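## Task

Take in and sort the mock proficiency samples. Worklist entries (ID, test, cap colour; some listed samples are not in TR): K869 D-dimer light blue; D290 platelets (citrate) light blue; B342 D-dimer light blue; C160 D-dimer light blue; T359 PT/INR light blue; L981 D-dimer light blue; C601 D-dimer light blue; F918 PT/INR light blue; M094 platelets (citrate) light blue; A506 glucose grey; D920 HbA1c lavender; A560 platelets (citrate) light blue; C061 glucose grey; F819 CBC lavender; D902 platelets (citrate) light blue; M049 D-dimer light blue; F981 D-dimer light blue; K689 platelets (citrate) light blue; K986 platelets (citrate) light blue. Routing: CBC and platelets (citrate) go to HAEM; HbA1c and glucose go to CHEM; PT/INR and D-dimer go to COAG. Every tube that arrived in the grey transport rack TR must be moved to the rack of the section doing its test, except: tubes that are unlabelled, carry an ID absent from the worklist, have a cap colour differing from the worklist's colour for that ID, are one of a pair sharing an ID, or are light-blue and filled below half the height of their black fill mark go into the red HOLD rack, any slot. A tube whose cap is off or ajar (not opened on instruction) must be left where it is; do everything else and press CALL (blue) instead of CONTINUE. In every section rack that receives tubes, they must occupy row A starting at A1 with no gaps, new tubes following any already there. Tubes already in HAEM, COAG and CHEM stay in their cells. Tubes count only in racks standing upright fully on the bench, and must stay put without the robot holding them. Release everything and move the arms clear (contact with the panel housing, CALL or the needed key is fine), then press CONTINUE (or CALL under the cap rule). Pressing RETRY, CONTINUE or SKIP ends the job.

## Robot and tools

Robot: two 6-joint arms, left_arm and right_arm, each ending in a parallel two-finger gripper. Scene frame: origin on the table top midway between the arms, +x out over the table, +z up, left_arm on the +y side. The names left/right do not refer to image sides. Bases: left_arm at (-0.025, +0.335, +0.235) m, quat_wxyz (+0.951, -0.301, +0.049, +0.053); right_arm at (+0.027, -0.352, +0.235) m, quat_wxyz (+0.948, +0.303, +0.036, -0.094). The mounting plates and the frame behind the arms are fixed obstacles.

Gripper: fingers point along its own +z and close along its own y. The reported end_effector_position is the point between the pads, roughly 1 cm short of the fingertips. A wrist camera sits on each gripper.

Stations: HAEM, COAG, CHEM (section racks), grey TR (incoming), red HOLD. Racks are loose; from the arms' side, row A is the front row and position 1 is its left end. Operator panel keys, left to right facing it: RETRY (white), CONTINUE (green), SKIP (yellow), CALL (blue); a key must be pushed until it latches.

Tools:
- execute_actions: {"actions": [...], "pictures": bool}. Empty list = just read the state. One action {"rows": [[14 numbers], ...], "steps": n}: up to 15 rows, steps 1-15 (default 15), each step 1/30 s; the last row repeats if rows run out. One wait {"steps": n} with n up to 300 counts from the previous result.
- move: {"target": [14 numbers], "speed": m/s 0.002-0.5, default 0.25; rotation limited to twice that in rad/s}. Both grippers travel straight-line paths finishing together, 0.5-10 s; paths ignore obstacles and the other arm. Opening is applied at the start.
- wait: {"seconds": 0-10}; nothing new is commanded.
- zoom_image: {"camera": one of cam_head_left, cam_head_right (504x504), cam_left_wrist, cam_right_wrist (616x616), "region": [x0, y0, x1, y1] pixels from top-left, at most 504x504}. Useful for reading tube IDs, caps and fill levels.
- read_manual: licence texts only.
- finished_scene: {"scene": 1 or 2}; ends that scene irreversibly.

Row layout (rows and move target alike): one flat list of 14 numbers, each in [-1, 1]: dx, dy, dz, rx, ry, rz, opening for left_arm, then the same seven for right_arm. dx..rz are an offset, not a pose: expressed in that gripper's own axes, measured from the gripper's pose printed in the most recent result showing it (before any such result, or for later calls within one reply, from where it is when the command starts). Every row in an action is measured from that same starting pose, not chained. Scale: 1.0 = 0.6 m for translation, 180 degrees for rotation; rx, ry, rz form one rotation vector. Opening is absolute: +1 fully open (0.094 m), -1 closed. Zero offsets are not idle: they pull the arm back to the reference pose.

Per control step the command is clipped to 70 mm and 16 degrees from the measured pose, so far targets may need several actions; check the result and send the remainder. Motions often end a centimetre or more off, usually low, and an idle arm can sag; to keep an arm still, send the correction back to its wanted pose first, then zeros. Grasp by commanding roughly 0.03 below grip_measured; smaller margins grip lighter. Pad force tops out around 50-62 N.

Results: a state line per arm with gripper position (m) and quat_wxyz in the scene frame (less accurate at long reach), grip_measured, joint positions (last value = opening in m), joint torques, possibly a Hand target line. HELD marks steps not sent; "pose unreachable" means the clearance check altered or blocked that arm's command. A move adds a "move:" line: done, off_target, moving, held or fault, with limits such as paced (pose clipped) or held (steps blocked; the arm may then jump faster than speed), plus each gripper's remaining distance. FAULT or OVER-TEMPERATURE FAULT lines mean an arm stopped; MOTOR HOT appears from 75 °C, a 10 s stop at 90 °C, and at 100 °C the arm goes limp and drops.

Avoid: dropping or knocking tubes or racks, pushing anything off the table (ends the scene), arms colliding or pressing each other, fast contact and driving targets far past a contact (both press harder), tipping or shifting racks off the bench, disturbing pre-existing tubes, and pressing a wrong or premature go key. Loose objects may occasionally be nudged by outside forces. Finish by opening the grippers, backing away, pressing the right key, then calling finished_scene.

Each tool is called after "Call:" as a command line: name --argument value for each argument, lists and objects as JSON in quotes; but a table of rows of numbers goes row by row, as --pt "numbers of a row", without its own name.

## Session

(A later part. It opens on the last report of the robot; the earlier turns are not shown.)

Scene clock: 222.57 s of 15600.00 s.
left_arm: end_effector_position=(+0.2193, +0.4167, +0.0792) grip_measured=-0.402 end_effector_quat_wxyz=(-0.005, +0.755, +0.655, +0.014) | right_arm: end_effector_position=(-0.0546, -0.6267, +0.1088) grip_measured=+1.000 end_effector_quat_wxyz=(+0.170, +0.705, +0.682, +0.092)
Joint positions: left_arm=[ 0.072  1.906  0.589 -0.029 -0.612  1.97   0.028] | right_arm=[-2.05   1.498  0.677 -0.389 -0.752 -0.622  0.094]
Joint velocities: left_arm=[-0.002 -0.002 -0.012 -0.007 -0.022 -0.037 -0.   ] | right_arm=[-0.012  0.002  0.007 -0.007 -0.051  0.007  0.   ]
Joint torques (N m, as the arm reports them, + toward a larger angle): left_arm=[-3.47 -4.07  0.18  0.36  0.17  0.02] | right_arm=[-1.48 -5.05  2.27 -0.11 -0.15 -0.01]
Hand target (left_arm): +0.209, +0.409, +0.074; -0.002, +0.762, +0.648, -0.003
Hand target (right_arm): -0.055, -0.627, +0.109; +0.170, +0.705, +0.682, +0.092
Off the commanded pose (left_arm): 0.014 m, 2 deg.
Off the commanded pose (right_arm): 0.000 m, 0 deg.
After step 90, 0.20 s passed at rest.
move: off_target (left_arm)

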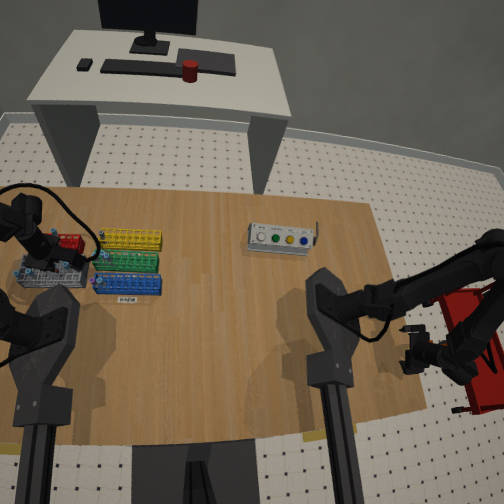

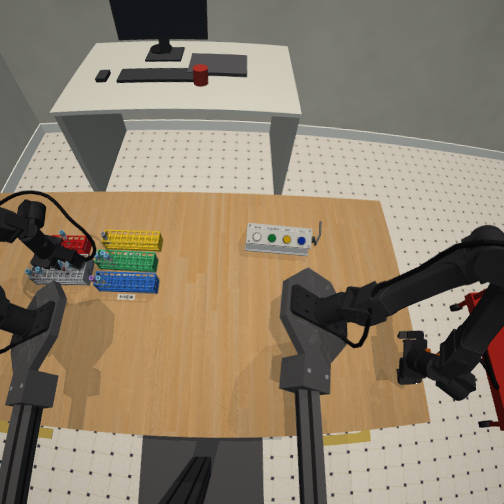

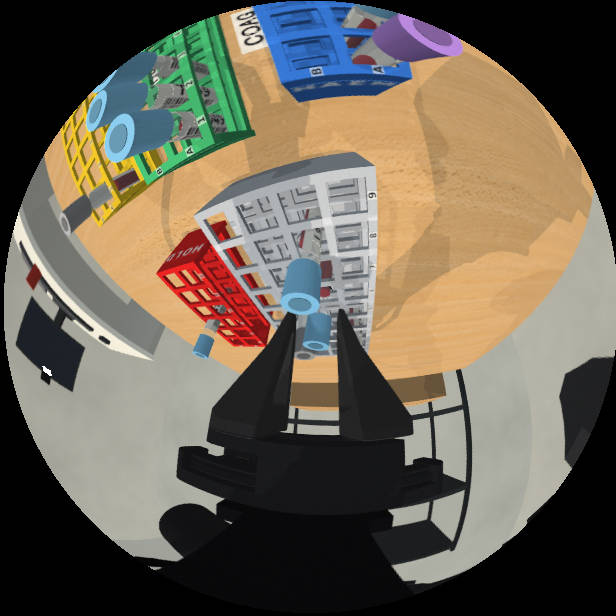

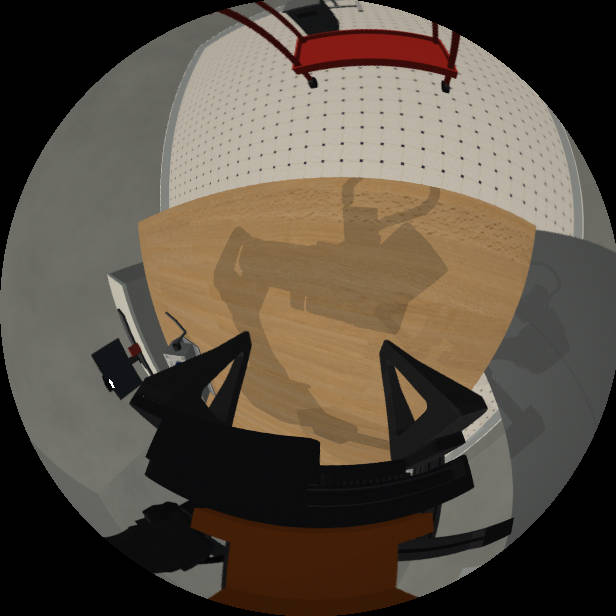

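Call:
execute_actions --actions '[{"rows":[[0,0,0,0,0,0,-0.71,0,0,0,0,0,0,1]],"steps":9}]' --pictures false

Call:
move --target '[0,0.01,-0.185,0,-0.008,-0.045,-0.71,0,0,0,0,0,0,1]' --speed 0.15

Call:
move --target '[-0.045,0.185,0,-0.008,-0.006,0,-0.71,0,0,0,0,0,0,1]'

Scene clock: 228.60 s of 15600.00 s.
left_arm: end_effector_position=(+0.2196, +0.4169, +0.0792) grip_measured=-0.696 end_effector_quat_wxyz=(-0.005, +0.755, +0.655, +0.015) | right_arm: end_effector_position=(-0.0546, -0.6267, +0.1088) grip_measured=+1.000 end_effector_quat_wxyz=(+0.170, +0.705, +0.682, +0.092)
Joint positions: left_arm=[ 0.072  1.906  0.589 -0.027 -0.613  1.971  0.014] | right_arm=[-2.05   1.498  0.677 -0.389 -0.752 -0.622  0.094]
Joint velocities: left_arm=[ 0.007  0.002 -0.007  0.022  0.051 -0.051 -0.001] | right_arm=[ 0.017  0.012  0.007  0.022 -0.037 -0.007  0.   ]
Joint torques (N m, as the arm reports them, + toward a larger angle): left_arm=[-3.74 -5.55  1.46  0.33 -0.07 -0.06] | right_arm=[-1.6  -4.92  2.33 -0.14 -0.19 -0.01]
Hand target (left_arm): +0.219, +0.417, +0.079; -0.005, +0.755, +0.655, +0.014
Hand target (right_arm): -0.055, -0.627, +0.109; +0.170, +0.705, +0.682, +0.092
Off the commanded pose (left_arm): 0.000 m, 0 deg.
Off the commanded pose (right_arm): 0.000 m, 0 deg.
Steps of this call (steps 1 to 90: nothing new was sent; then 2.73 s passed at rest; steps 91 to 99: all 9 steps of this action). Readings (end_effector_position):
91: left_arm (+0.2197, +0.4167, +0.0792) | right_arm (-0.0546, -0.6267, +0.1088)
92: left_arm (+0.2196, +0.4169, +0.0792) | right_arm (-0.0546, -0.6267, +0.1088)
94: left_arm (+0.2196, +0.4169, +0.0792) | right_arm (-0.0546, -0.6267, +0.1088)
98: left_arm (+0.2196, +0.4169, +0.0792) | right_arm (-0.0546, -0.6267, +0.1088)
99: the state above

Scene clock: 230.33 s of 15600.00 s.
left_arm: end_effector_position=(+0.2187, +0.4141, +0.1823) grip_measured=-0.696 end_effector_quat_wxyz=(-0.003, +0.706, +0.708, +0.001) | right_arm: end_effector_position=(-0.0546, -0.6267, +0.1088) grip_measured=+1.000 end_effector_quat_wxyz=(+0.170, +0.705, +0.682, +0.092)
Joint positions: left_arm=[-0.174  1.608  0.732 -0.667 -0.624  1.513  0.014] | right_arm=[-2.05   1.498  0.677 -0.389 -0.752 -0.622  0.094]
Joint velocities: left_arm=[-0.007 -0.002 -0.012 -0.037 -0.022 -0.022 -0.   ] | right_arm=[ 0.007 -0.012 -0.007  0.037 -0.066 -0.066  0.   ]
Joint torques (N m, as the arm reports them, + toward a larger angle): left_arm=[-4.9  -5.24  5.17 -0.01 -0.04 -0.05] | right_arm=[-1.54 -5.02  2.26 -0.12 -0.2  -0.03]
Hand target (left_arm): +0.225, +0.413, +0.191; +0.006, +0.707, +0.707, +0.006
Hand target (right_arm): -0.055, -0.627, +0.109; +0.170, +0.705, +0.682, +0.092
Off the commanded pose (left_arm): 0.009 m, 1 deg.
Off the commanded pose (right_arm): 0.000 m, 0 deg.
move: done

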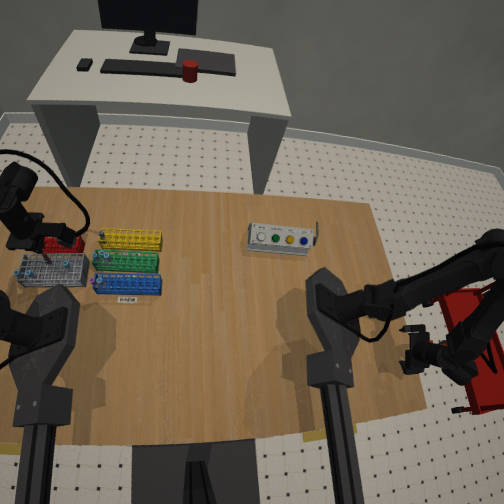

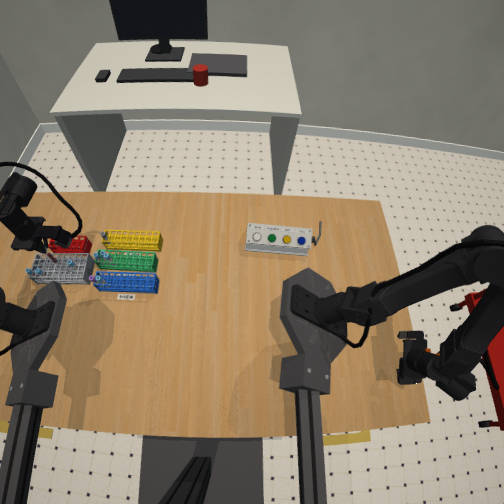

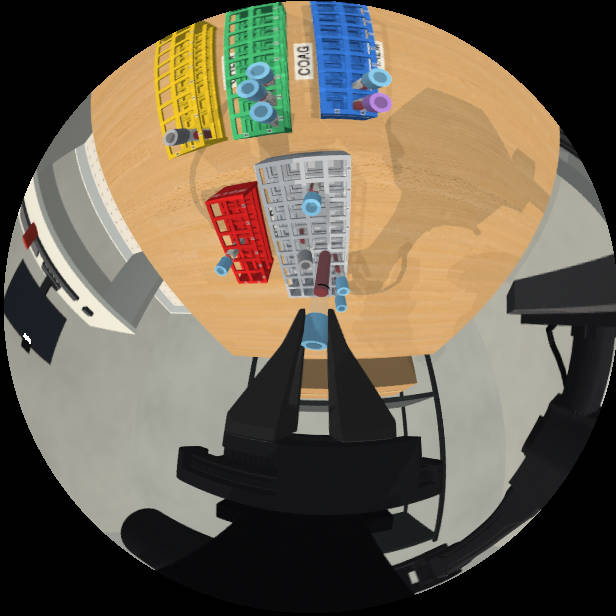

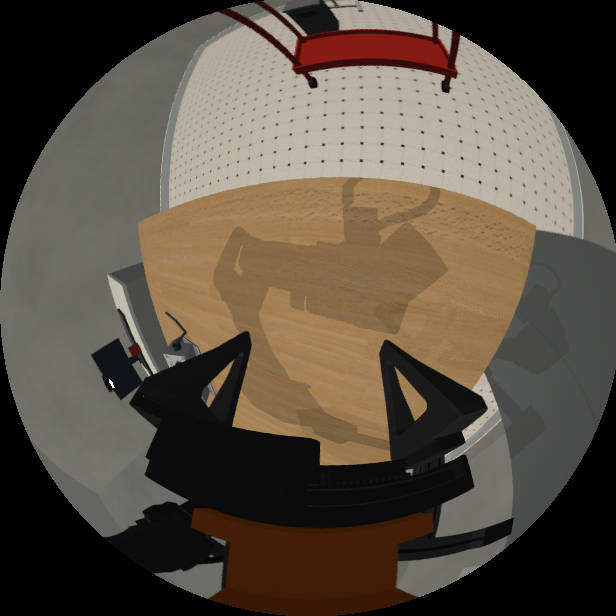

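Scene clock: 231.40 s of 15600.00 s.
left_arm: end_effector_position=(+0.3277, +0.3942, +0.1777) grip_measured=-0.696 end_effector_quat_wxyz=(+0.010, +0.698, +0.716, +0.011) | right_arm: end_effector_position=(-0.0546, -0.6267, +0.1088) grip_measured=+1.000 end_effector_quat_wxyz=(+0.170, +0.705, +0.682, +0.092)
Joint positions: left_arm=[-0.199  1.976  1.16  -0.705 -0.624  1.483  0.014] | right_arm=[-2.05   1.498  0.677 -0.389 -0.752 -0.622  0.094]
Joint velocities: left_arm=[-0.012 -0.002  0.007  0.051 -0.066 -0.022  0.   ] | right_arm=[-0.002 -0.002 -0.012 -0.095  0.022 -0.022  0.   ]
Joint torques (N m, as the arm reports them, + toward a larger angle): left_arm=[-6.9  -5.77  5.28  0.11  0.1  -0.06] | right_arm=[-1.56 -5.12  2.29 -0.13 -0.17 -0.03]
Hand target (left_arm): +0.329, +0.385, +0.181; +0.013, +0.706, +0.708, +0.003
Hand target (right_arm): -0.055, -0.627, +0.109; +0.170, +0.705, +0.682, +0.092
Off the commanded pose (left_arm): 0.008 m, 2 deg.
Off the commanded pose (right_arm): 0.000 m, 0 deg.
move: done

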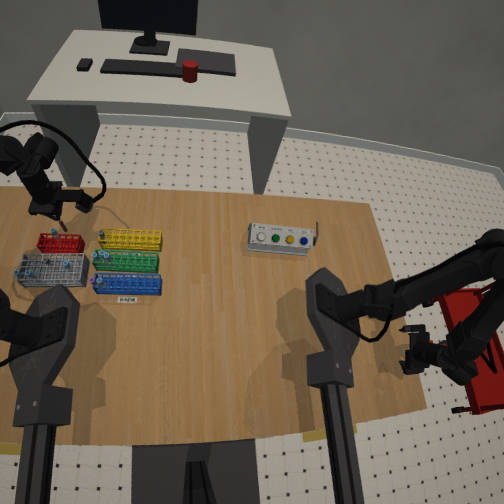

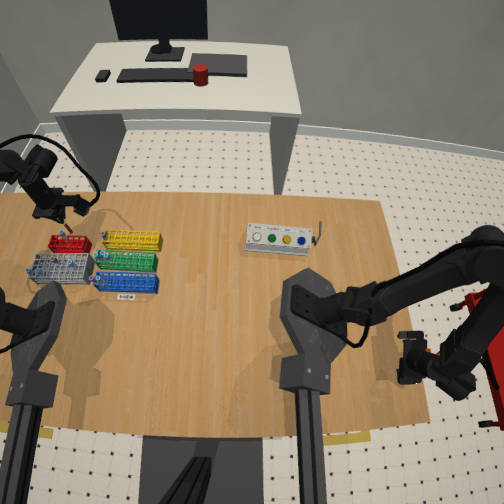

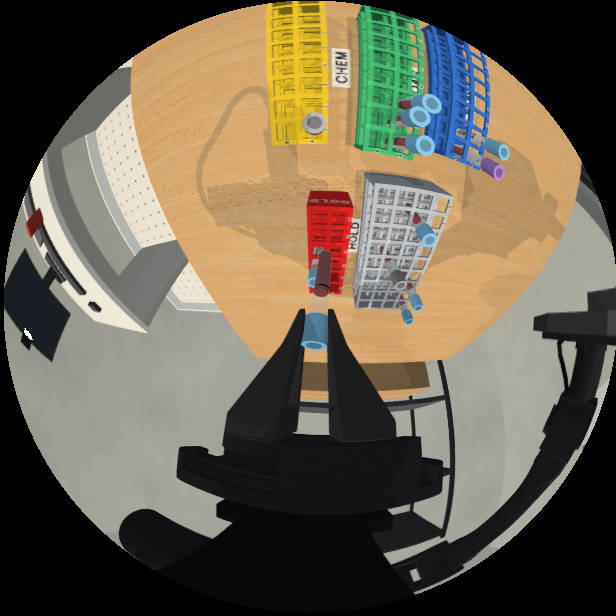

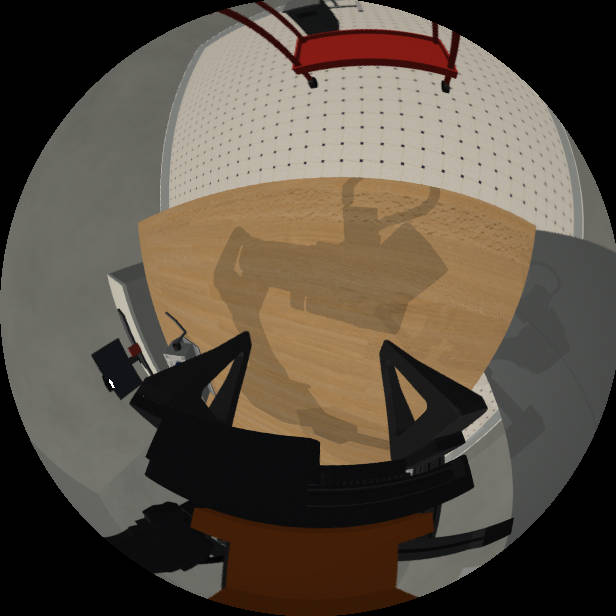

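Call:
move --target '[0,-0.003,0.08,0,0,0,-0.71,0,0,0,0,0,0,1]' --speed 0.1

Call:
zoom_image --camera "cam_left_wrist" --region '[260,210,380,350]'

Scene clock: 234.87 s of 15600.00 s.
left_arm: end_effector_position=(+0.3305, +0.3991, +0.1346) grip_measured=-0.696 end_effector_quat_wxyz=(+0.011, +0.693, +0.720, +0.016) | right_arm: end_effector_position=(-0.0546, -0.6267, +0.1088) grip_measured=+1.000 end_effector_quat_wxyz=(+0.170, +0.705, +0.682, +0.092)
Joint positions: left_arm=[-0.117  2.047  1.105 -0.511 -0.624  1.576  0.014] | right_arm=[-2.05   1.498  0.677 -0.389 -0.752 -0.622  0.094]
Joint velocities: left_arm=[-0.017 -0.007  0.007 -0.022  0.037  0.022  0.001] | right_arm=[ 0.002  0.007 -0.007 -0.066 -0.051  0.11   0.   ]
Joint torques (N m, as the arm reports them, + toward a larger angle): left_arm=[-5.6  -6.32  2.34  0.41  0.01  0.06] | right_arm=[-1.59 -5.06  2.17 -0.13 -0.18 -0.03]
Hand target (left_arm): +0.327, +0.394, +0.130; +0.009, +0.698, +0.716, +0.011
Hand target (right_arm): -0.055, -0.627, +0.109; +0.170, +0.705, +0.682, +0.092
Off the commanded pose (left_arm): 0.007 m, 1 deg.
Off the commanded pose (right_arm): 0.000 m, 0 deg.
move: done

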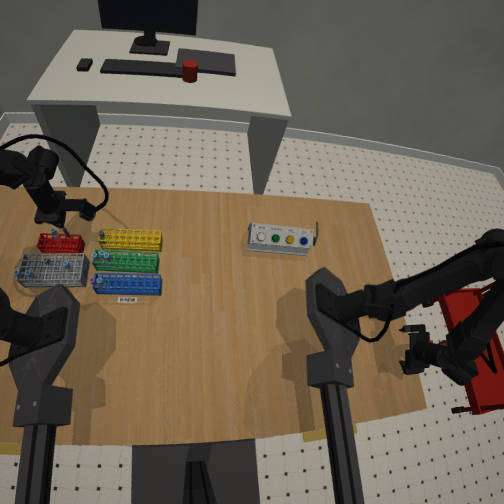

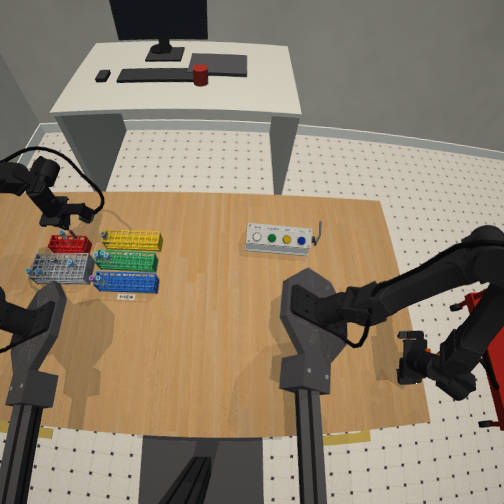

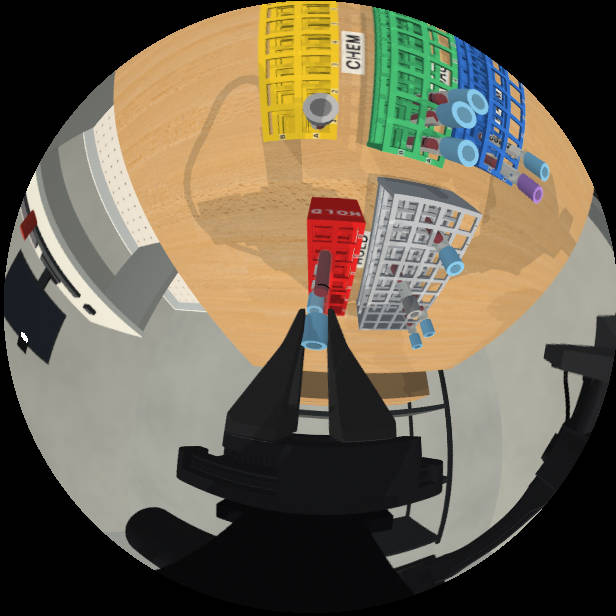

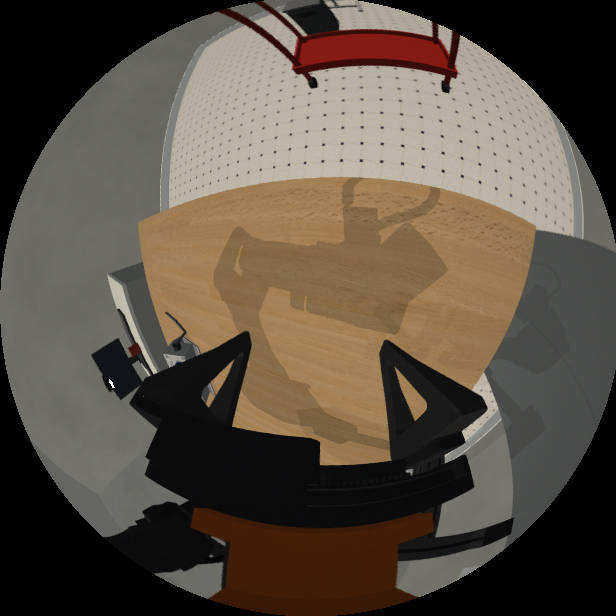

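Region (260, 210, 380, 350) of cam_left_wrist's 616x616 image, scaled by 3.600, with more detail than that image has; it fills the left 432 columns of this view, and the rest is white.

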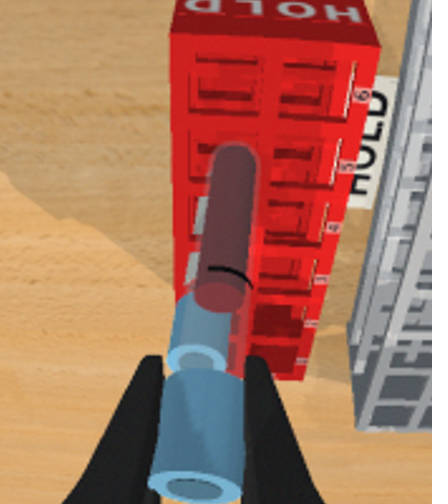

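Call:
move --target '[0.002,-0.003,0.04,0,0,0,-0.71,0,0,0,0,0,0,1]' --speed 0.04

Scene clock: 238.30 s of 15600.00 s.
left_arm: end_effector_position=(+0.3341, +0.4054, +0.1169) grip_measured=-0.696 end_effector_quat_wxyz=(+0.012, +0.688, +0.725, +0.023) | right_arm: end_effector_position=(-0.0546, -0.6267, +0.1088) grip_measured=+1.000 end_effector_quat_wxyz=(+0.170, +0.705, +0.682, +0.092)
Joint positions: left_arm=[-0.075  2.077  1.092 -0.424 -0.624  1.622  0.014] | right_arm=[-2.05   1.498  0.677 -0.389 -0.752 -0.622  0.094]
Joint velocities: left_arm=[ 0.002  0.022  0.007 -0.037  0.037 -0.022  0.   ] | right_arm=[ 0.002 -0.007 -0.017 -0.037  0.037 -0.037  0.   ]
Joint torques (N m, as the arm reports them, + toward a larger angle): left_arm=[-5.58 -6.41  2.05  0.5  -0.02  0.09] | right_arm=[-1.53 -5.04  2.31 -0.14 -0.17 -0.01]
Hand target (left_arm): +0.329, +0.401, +0.111; +0.010, +0.693, +0.720, +0.017
Hand target (right_arm): -0.055, -0.627, +0.109; +0.170, +0.705, +0.682, +0.092
Off the commanded pose (left_arm): 0.009 m, 1 deg.
Off the commanded pose (right_arm): 0.000 m, 0 deg.
move: done

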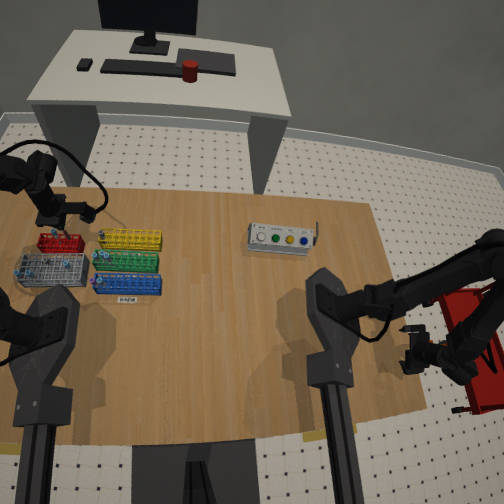

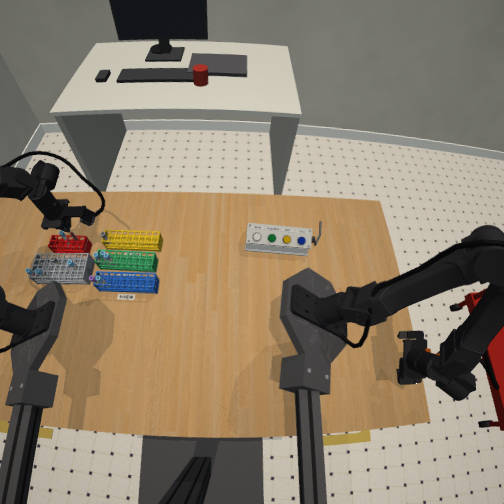

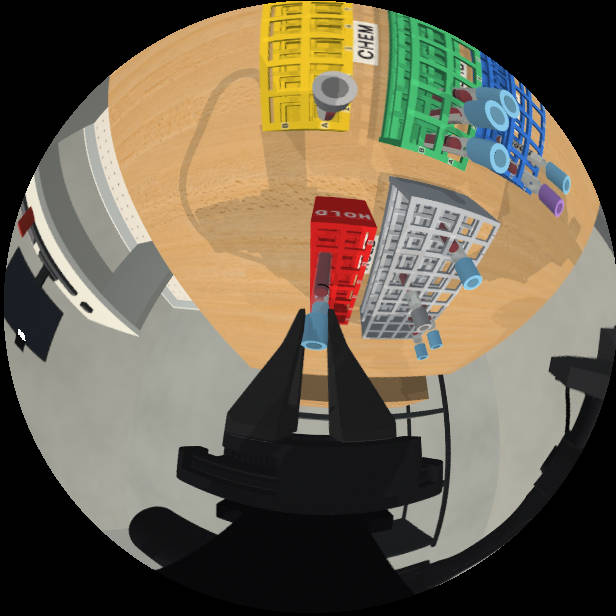

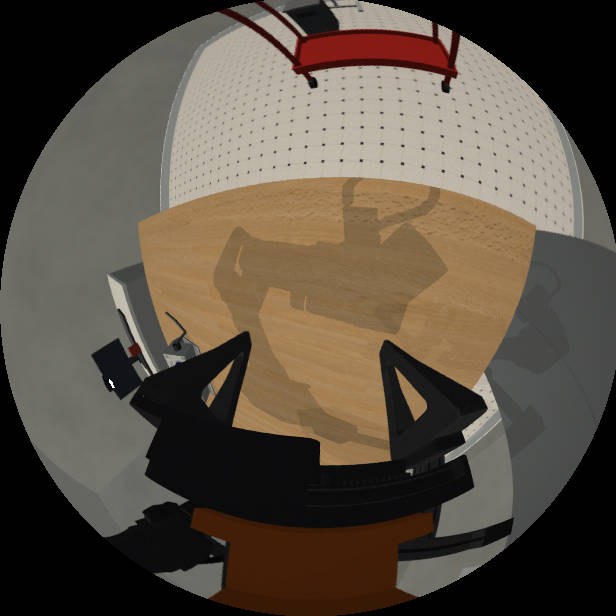

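Call:
move --target '[-0.015,-0.014,0.064,0,0,0,-0.71,0,0,0,0,0,0,1]' --speed 0.05

Call:
move --target '[0,0.005,-0.09,0.014,-0.006,0.02,-0.42,0,0,0,0,0,0,1]' --speed 0.12

Call:
move --target '[0.055,-0.16,-0.01,0,0,-0.99,-0.4,0,0,0,0,0,0,1]' --speed 0.5

Scene clock: 244.37 s of 15600.00 s.
left_arm: end_effector_position=(+0.3348, +0.4029, +0.0851) grip_measured=-0.696 end_effector_quat_wxyz=(+0.015, +0.682, +0.731, +0.032) | right_arm: end_effector_position=(-0.0546, -0.6267, +0.1088) grip_measured=+1.000 end_effector_quat_wxyz=(+0.170, +0.705, +0.682, +0.092)
Joint positions: left_arm=[-0.031  2.151  1.057 -0.263 -0.624  1.67   0.014] | right_arm=[-2.05   1.498  0.677 -0.389 -0.752 -0.622  0.094]
Joint velocities: left_arm=[ 0.007  0.002  0.002  0.051  0.037 -0.066 -0.001] | right_arm=[-0.017 -0.012  0.007 -0.007 -0.037 -0.007  0.   ]
Joint torques (N m, as the arm reports them, + toward a larger angle): left_arm=[-5.54 -6.42  1.47  0.51  0.04  0.06] | right_arm=[-1.52 -5.01  2.3  -0.12 -0.19  0.01]
Hand target (left_arm): +0.327, +0.397, +0.078; +0.012, +0.688, +0.725, +0.023
Hand target (right_arm): -0.055, -0.627, +0.109; +0.170, +0.705, +0.682, +0.092
Off the commanded pose (left_arm): 0.012 m, 1 deg.
Off the commanded pose (right_arm): 0.000 m, 0 deg.
After step 90, 1.83 s passed at rest.
move: off_target (left_arm)

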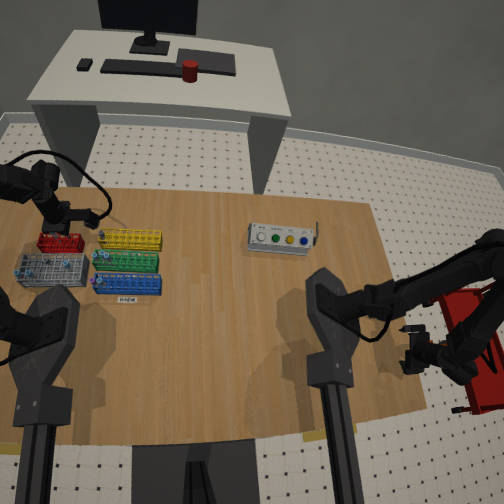

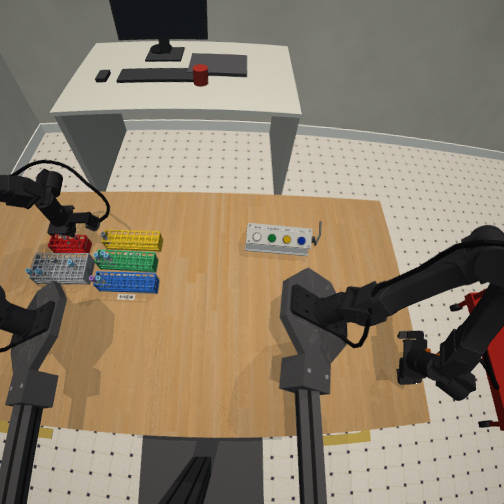

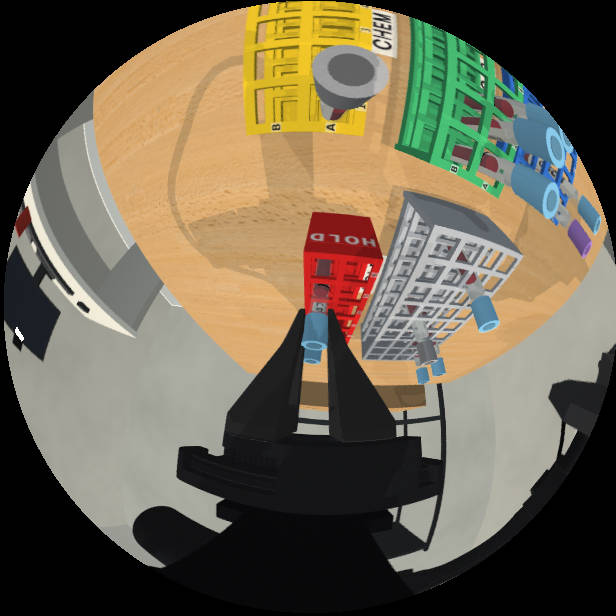

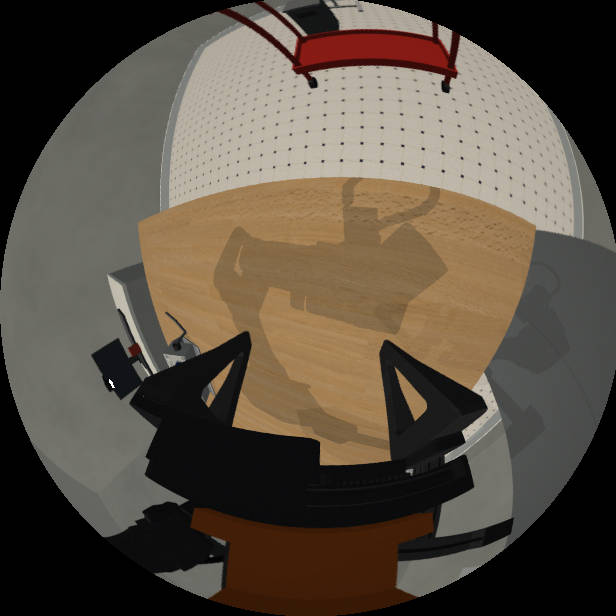

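Scene clock: 245.47 s of 15600.00 s.
left_arm: end_effector_position=(+0.3294, +0.4033, +0.1297) grip_measured=-0.422 end_effector_quat_wxyz=(-0.001, +0.703, +0.711, +0.007) | right_arm: end_effector_position=(-0.0546, -0.6267, +0.1088) grip_measured=+1.000 end_effector_quat_wxyz=(+0.170, +0.705, +0.682, +0.092)
Joint positions: left_arm=[-0.099  2.068  1.133 -0.542 -0.625  1.604  0.027] | right_arm=[-2.05   1.498  0.677 -0.389 -0.752 -0.622  0.094]
Joint velocities: left_arm=[ 0.007 -0.012 -0.007 -0.066  0.022 -0.051  0.   ] | right_arm=[-0.002  0.007 -0.007 -0.022  0.066  0.022  0.   ]
Joint torques (N m, as the arm reports them, + toward a larger angle): left_arm=[-6.89 -8.29  4.45  0.04 -0.03 -0.08] | right_arm=[-1.56 -5.01  2.26 -0.11 -0.16  0.01]
Hand target (left_arm): +0.335, +0.402, +0.139; +0.006, +0.705, +0.709, +0.010
Hand target (right_arm): -0.055, -0.627, +0.109; +0.170, +0.705, +0.682, +0.092
Off the commanded pose (left_arm): 0.011 m, 1 deg.
Off the commanded pose (right_arm): 0.000 m, 0 deg.
move: off_target (left_arm)

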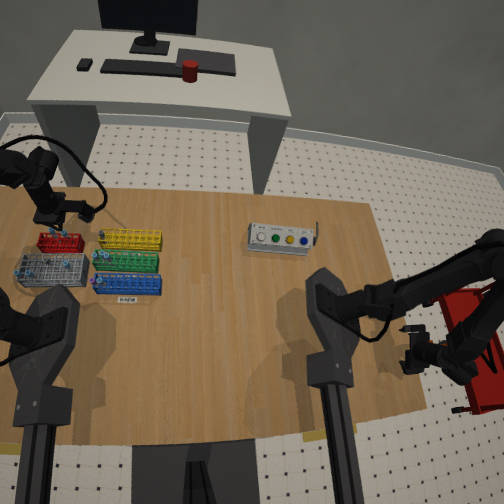

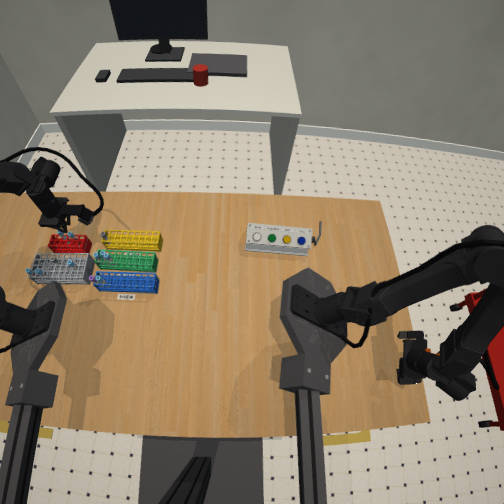

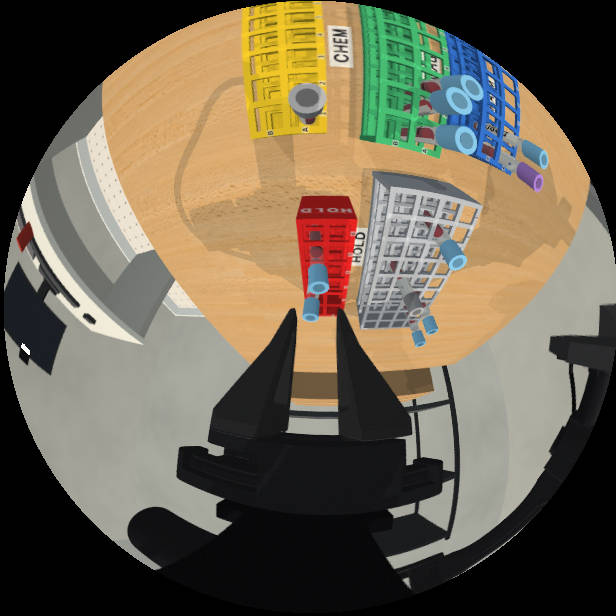

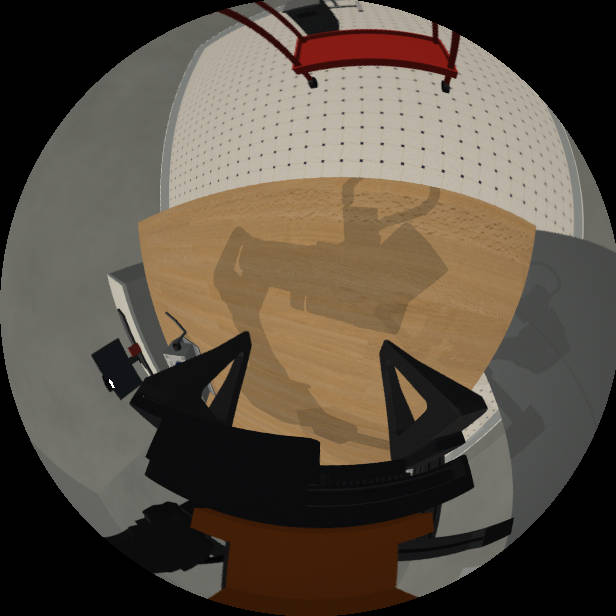

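Scene clock: 249.33 s of 15600.00 s.
left_arm: end_effector_position=(+0.2344, +0.4350, +0.1345) grip_measured=-0.402 end_effector_quat_wxyz=(-0.001, -0.692, +0.722, +0.003) | right_arm: end_effector_position=(-0.0546, -0.6267, +0.1088) grip_measured=+1.000 end_effector_quat_wxyz=(+0.170, +0.705, +0.682, +0.092)
Joint positions: left_arm=[ 0.007  1.728  0.73  -0.423 -0.607 -1.366  0.028] | right_arm=[-2.05   1.498  0.677 -0.389 -0.752 -0.622  0.094]
Joint velocities: left_arm=[-0.002  0.017  0.017  0.066 -0.051 -0.022  0.   ] | right_arm=[-0.012 -0.007 -0.017  0.007 -0.125  0.007  0.   ]
Joint torques (N m, as the arm reports them, + toward a larger angle): left_arm=[-3.51 -6.74  1.66  0.44 -0.06 -0.03] | right_arm=[-1.61 -4.99  2.35 -0.12 -0.18 -0.02]
Hand target (left_arm): +0.234, +0.438, +0.136; -0.007, +0.700, -0.715, -0.002
Hand target (right_arm): -0.055, -0.627, +0.109; +0.170, +0.705, +0.682, +0.092
Off the commanded pose (left_arm): 0.002 m, 2 deg.
Off the commanded pose (right_arm): 0.000 m, 0 deg.
move: done

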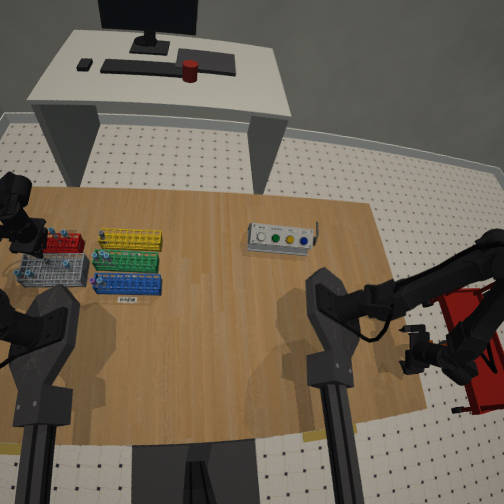

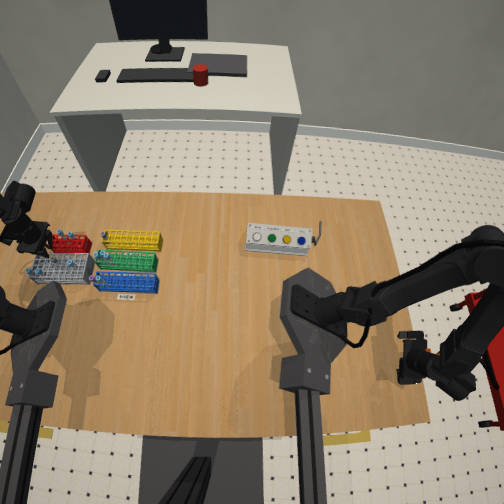

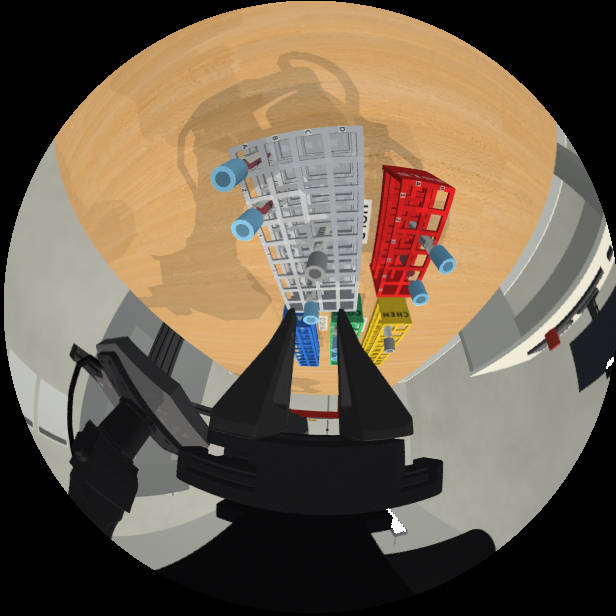

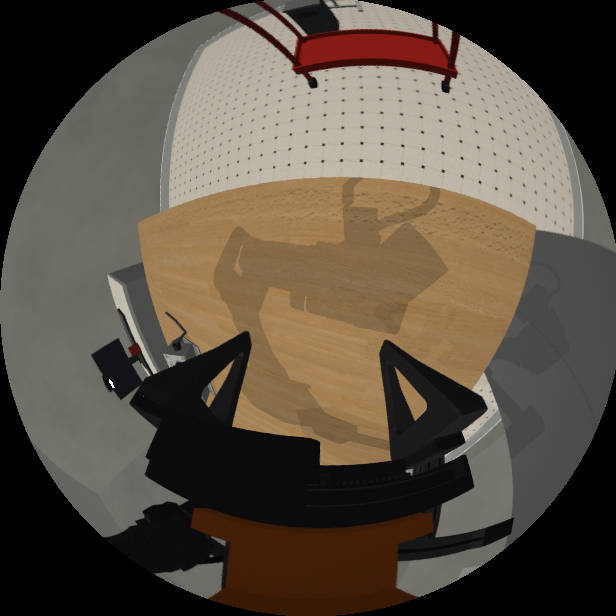

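Call:
move --target '[0,0.012,0.102,0,0,-0.26,-0.25,0,0,0,0,0,0,1]' --speed 0.2

Scene clock: 254.23 s of 15600.00 s.
left_arm: end_effector_position=(+0.2361, +0.4409, +0.0792) grip_measured=-0.252 end_effector_quat_wxyz=(-0.009, +0.922, -0.387, +0.006) | right_arm: end_effector_position=(-0.0546, -0.6267, +0.1088) grip_measured=+1.000 end_effector_quat_wxyz=(+0.170, +0.705, +0.682, +0.092)
Joint positions: left_arm=[ 0.141  1.883  0.671 -0.089 -0.581 -2.009  0.035] | right_arm=[-2.05   1.498  0.677 -0.389 -0.752 -0.622  0.094]
Joint velocities: left_arm=[-0.007  0.027  0.007  0.051  0.007 -0.007  0.   ] | right_arm=[-0.007  0.002 -0.012  0.022 -0.037 -0.051  0.   ]
Joint torques (N m, as the arm reports them, + toward a larger angle): left_arm=[-3.48 -4.48  0.45  0.41 -0.02 -0.06] | right_arm=[-1.58 -5.1   2.33 -0.11 -0.2  -0.03]
Hand target (left_arm): +0.226, +0.436, +0.073; -0.000, +0.922, -0.388, -0.004
Hand target (right_arm): -0.055, -0.627, +0.109; +0.170, +0.705, +0.682, +0.092
Off the commanded pose (left_arm): 0.012 m, 2 deg.
Off the commanded pose (right_arm): 0.000 m, 0 deg.
move: off_target (left_arm)

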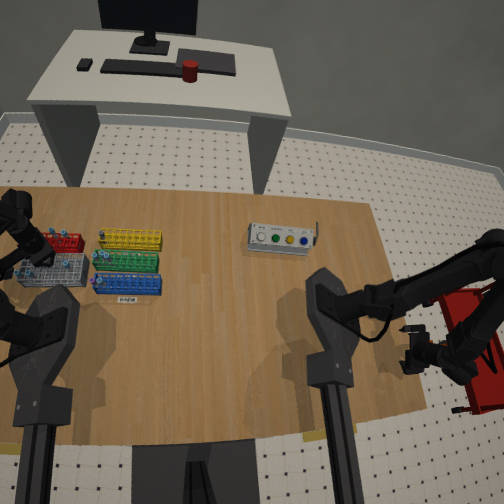

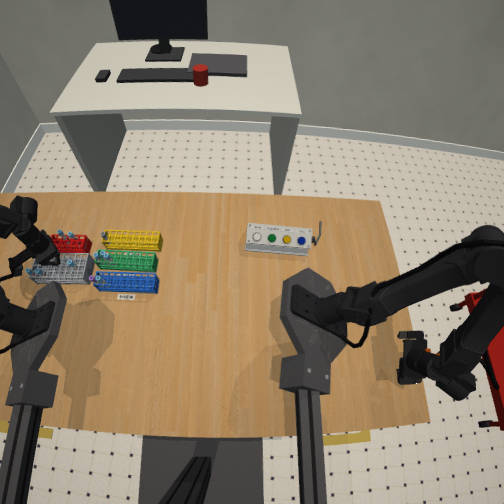

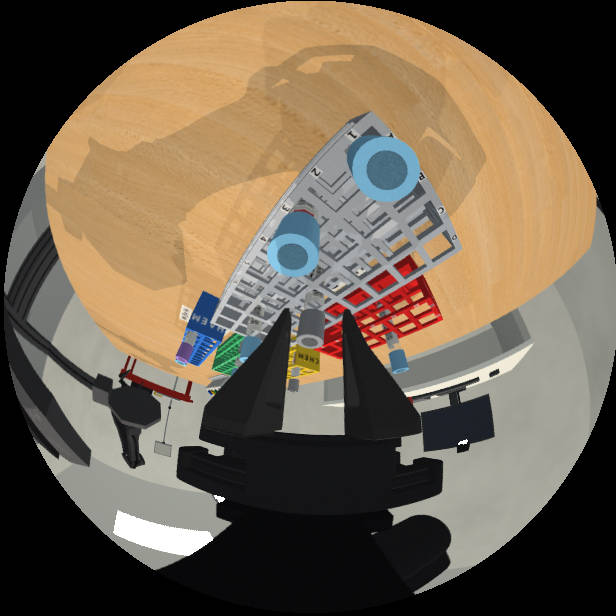

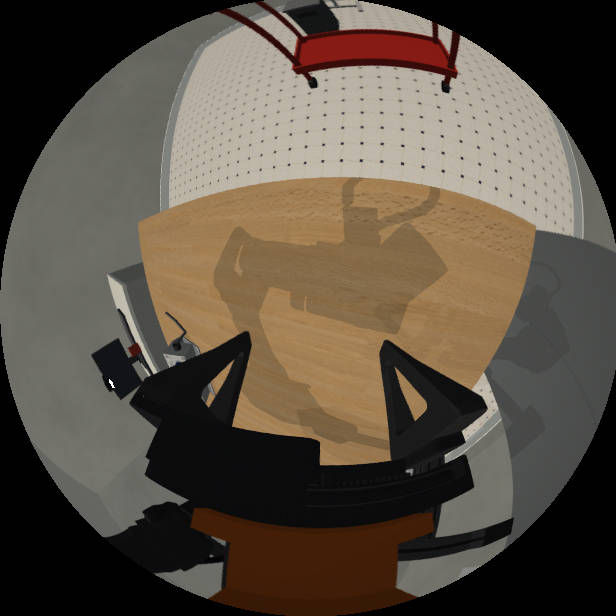

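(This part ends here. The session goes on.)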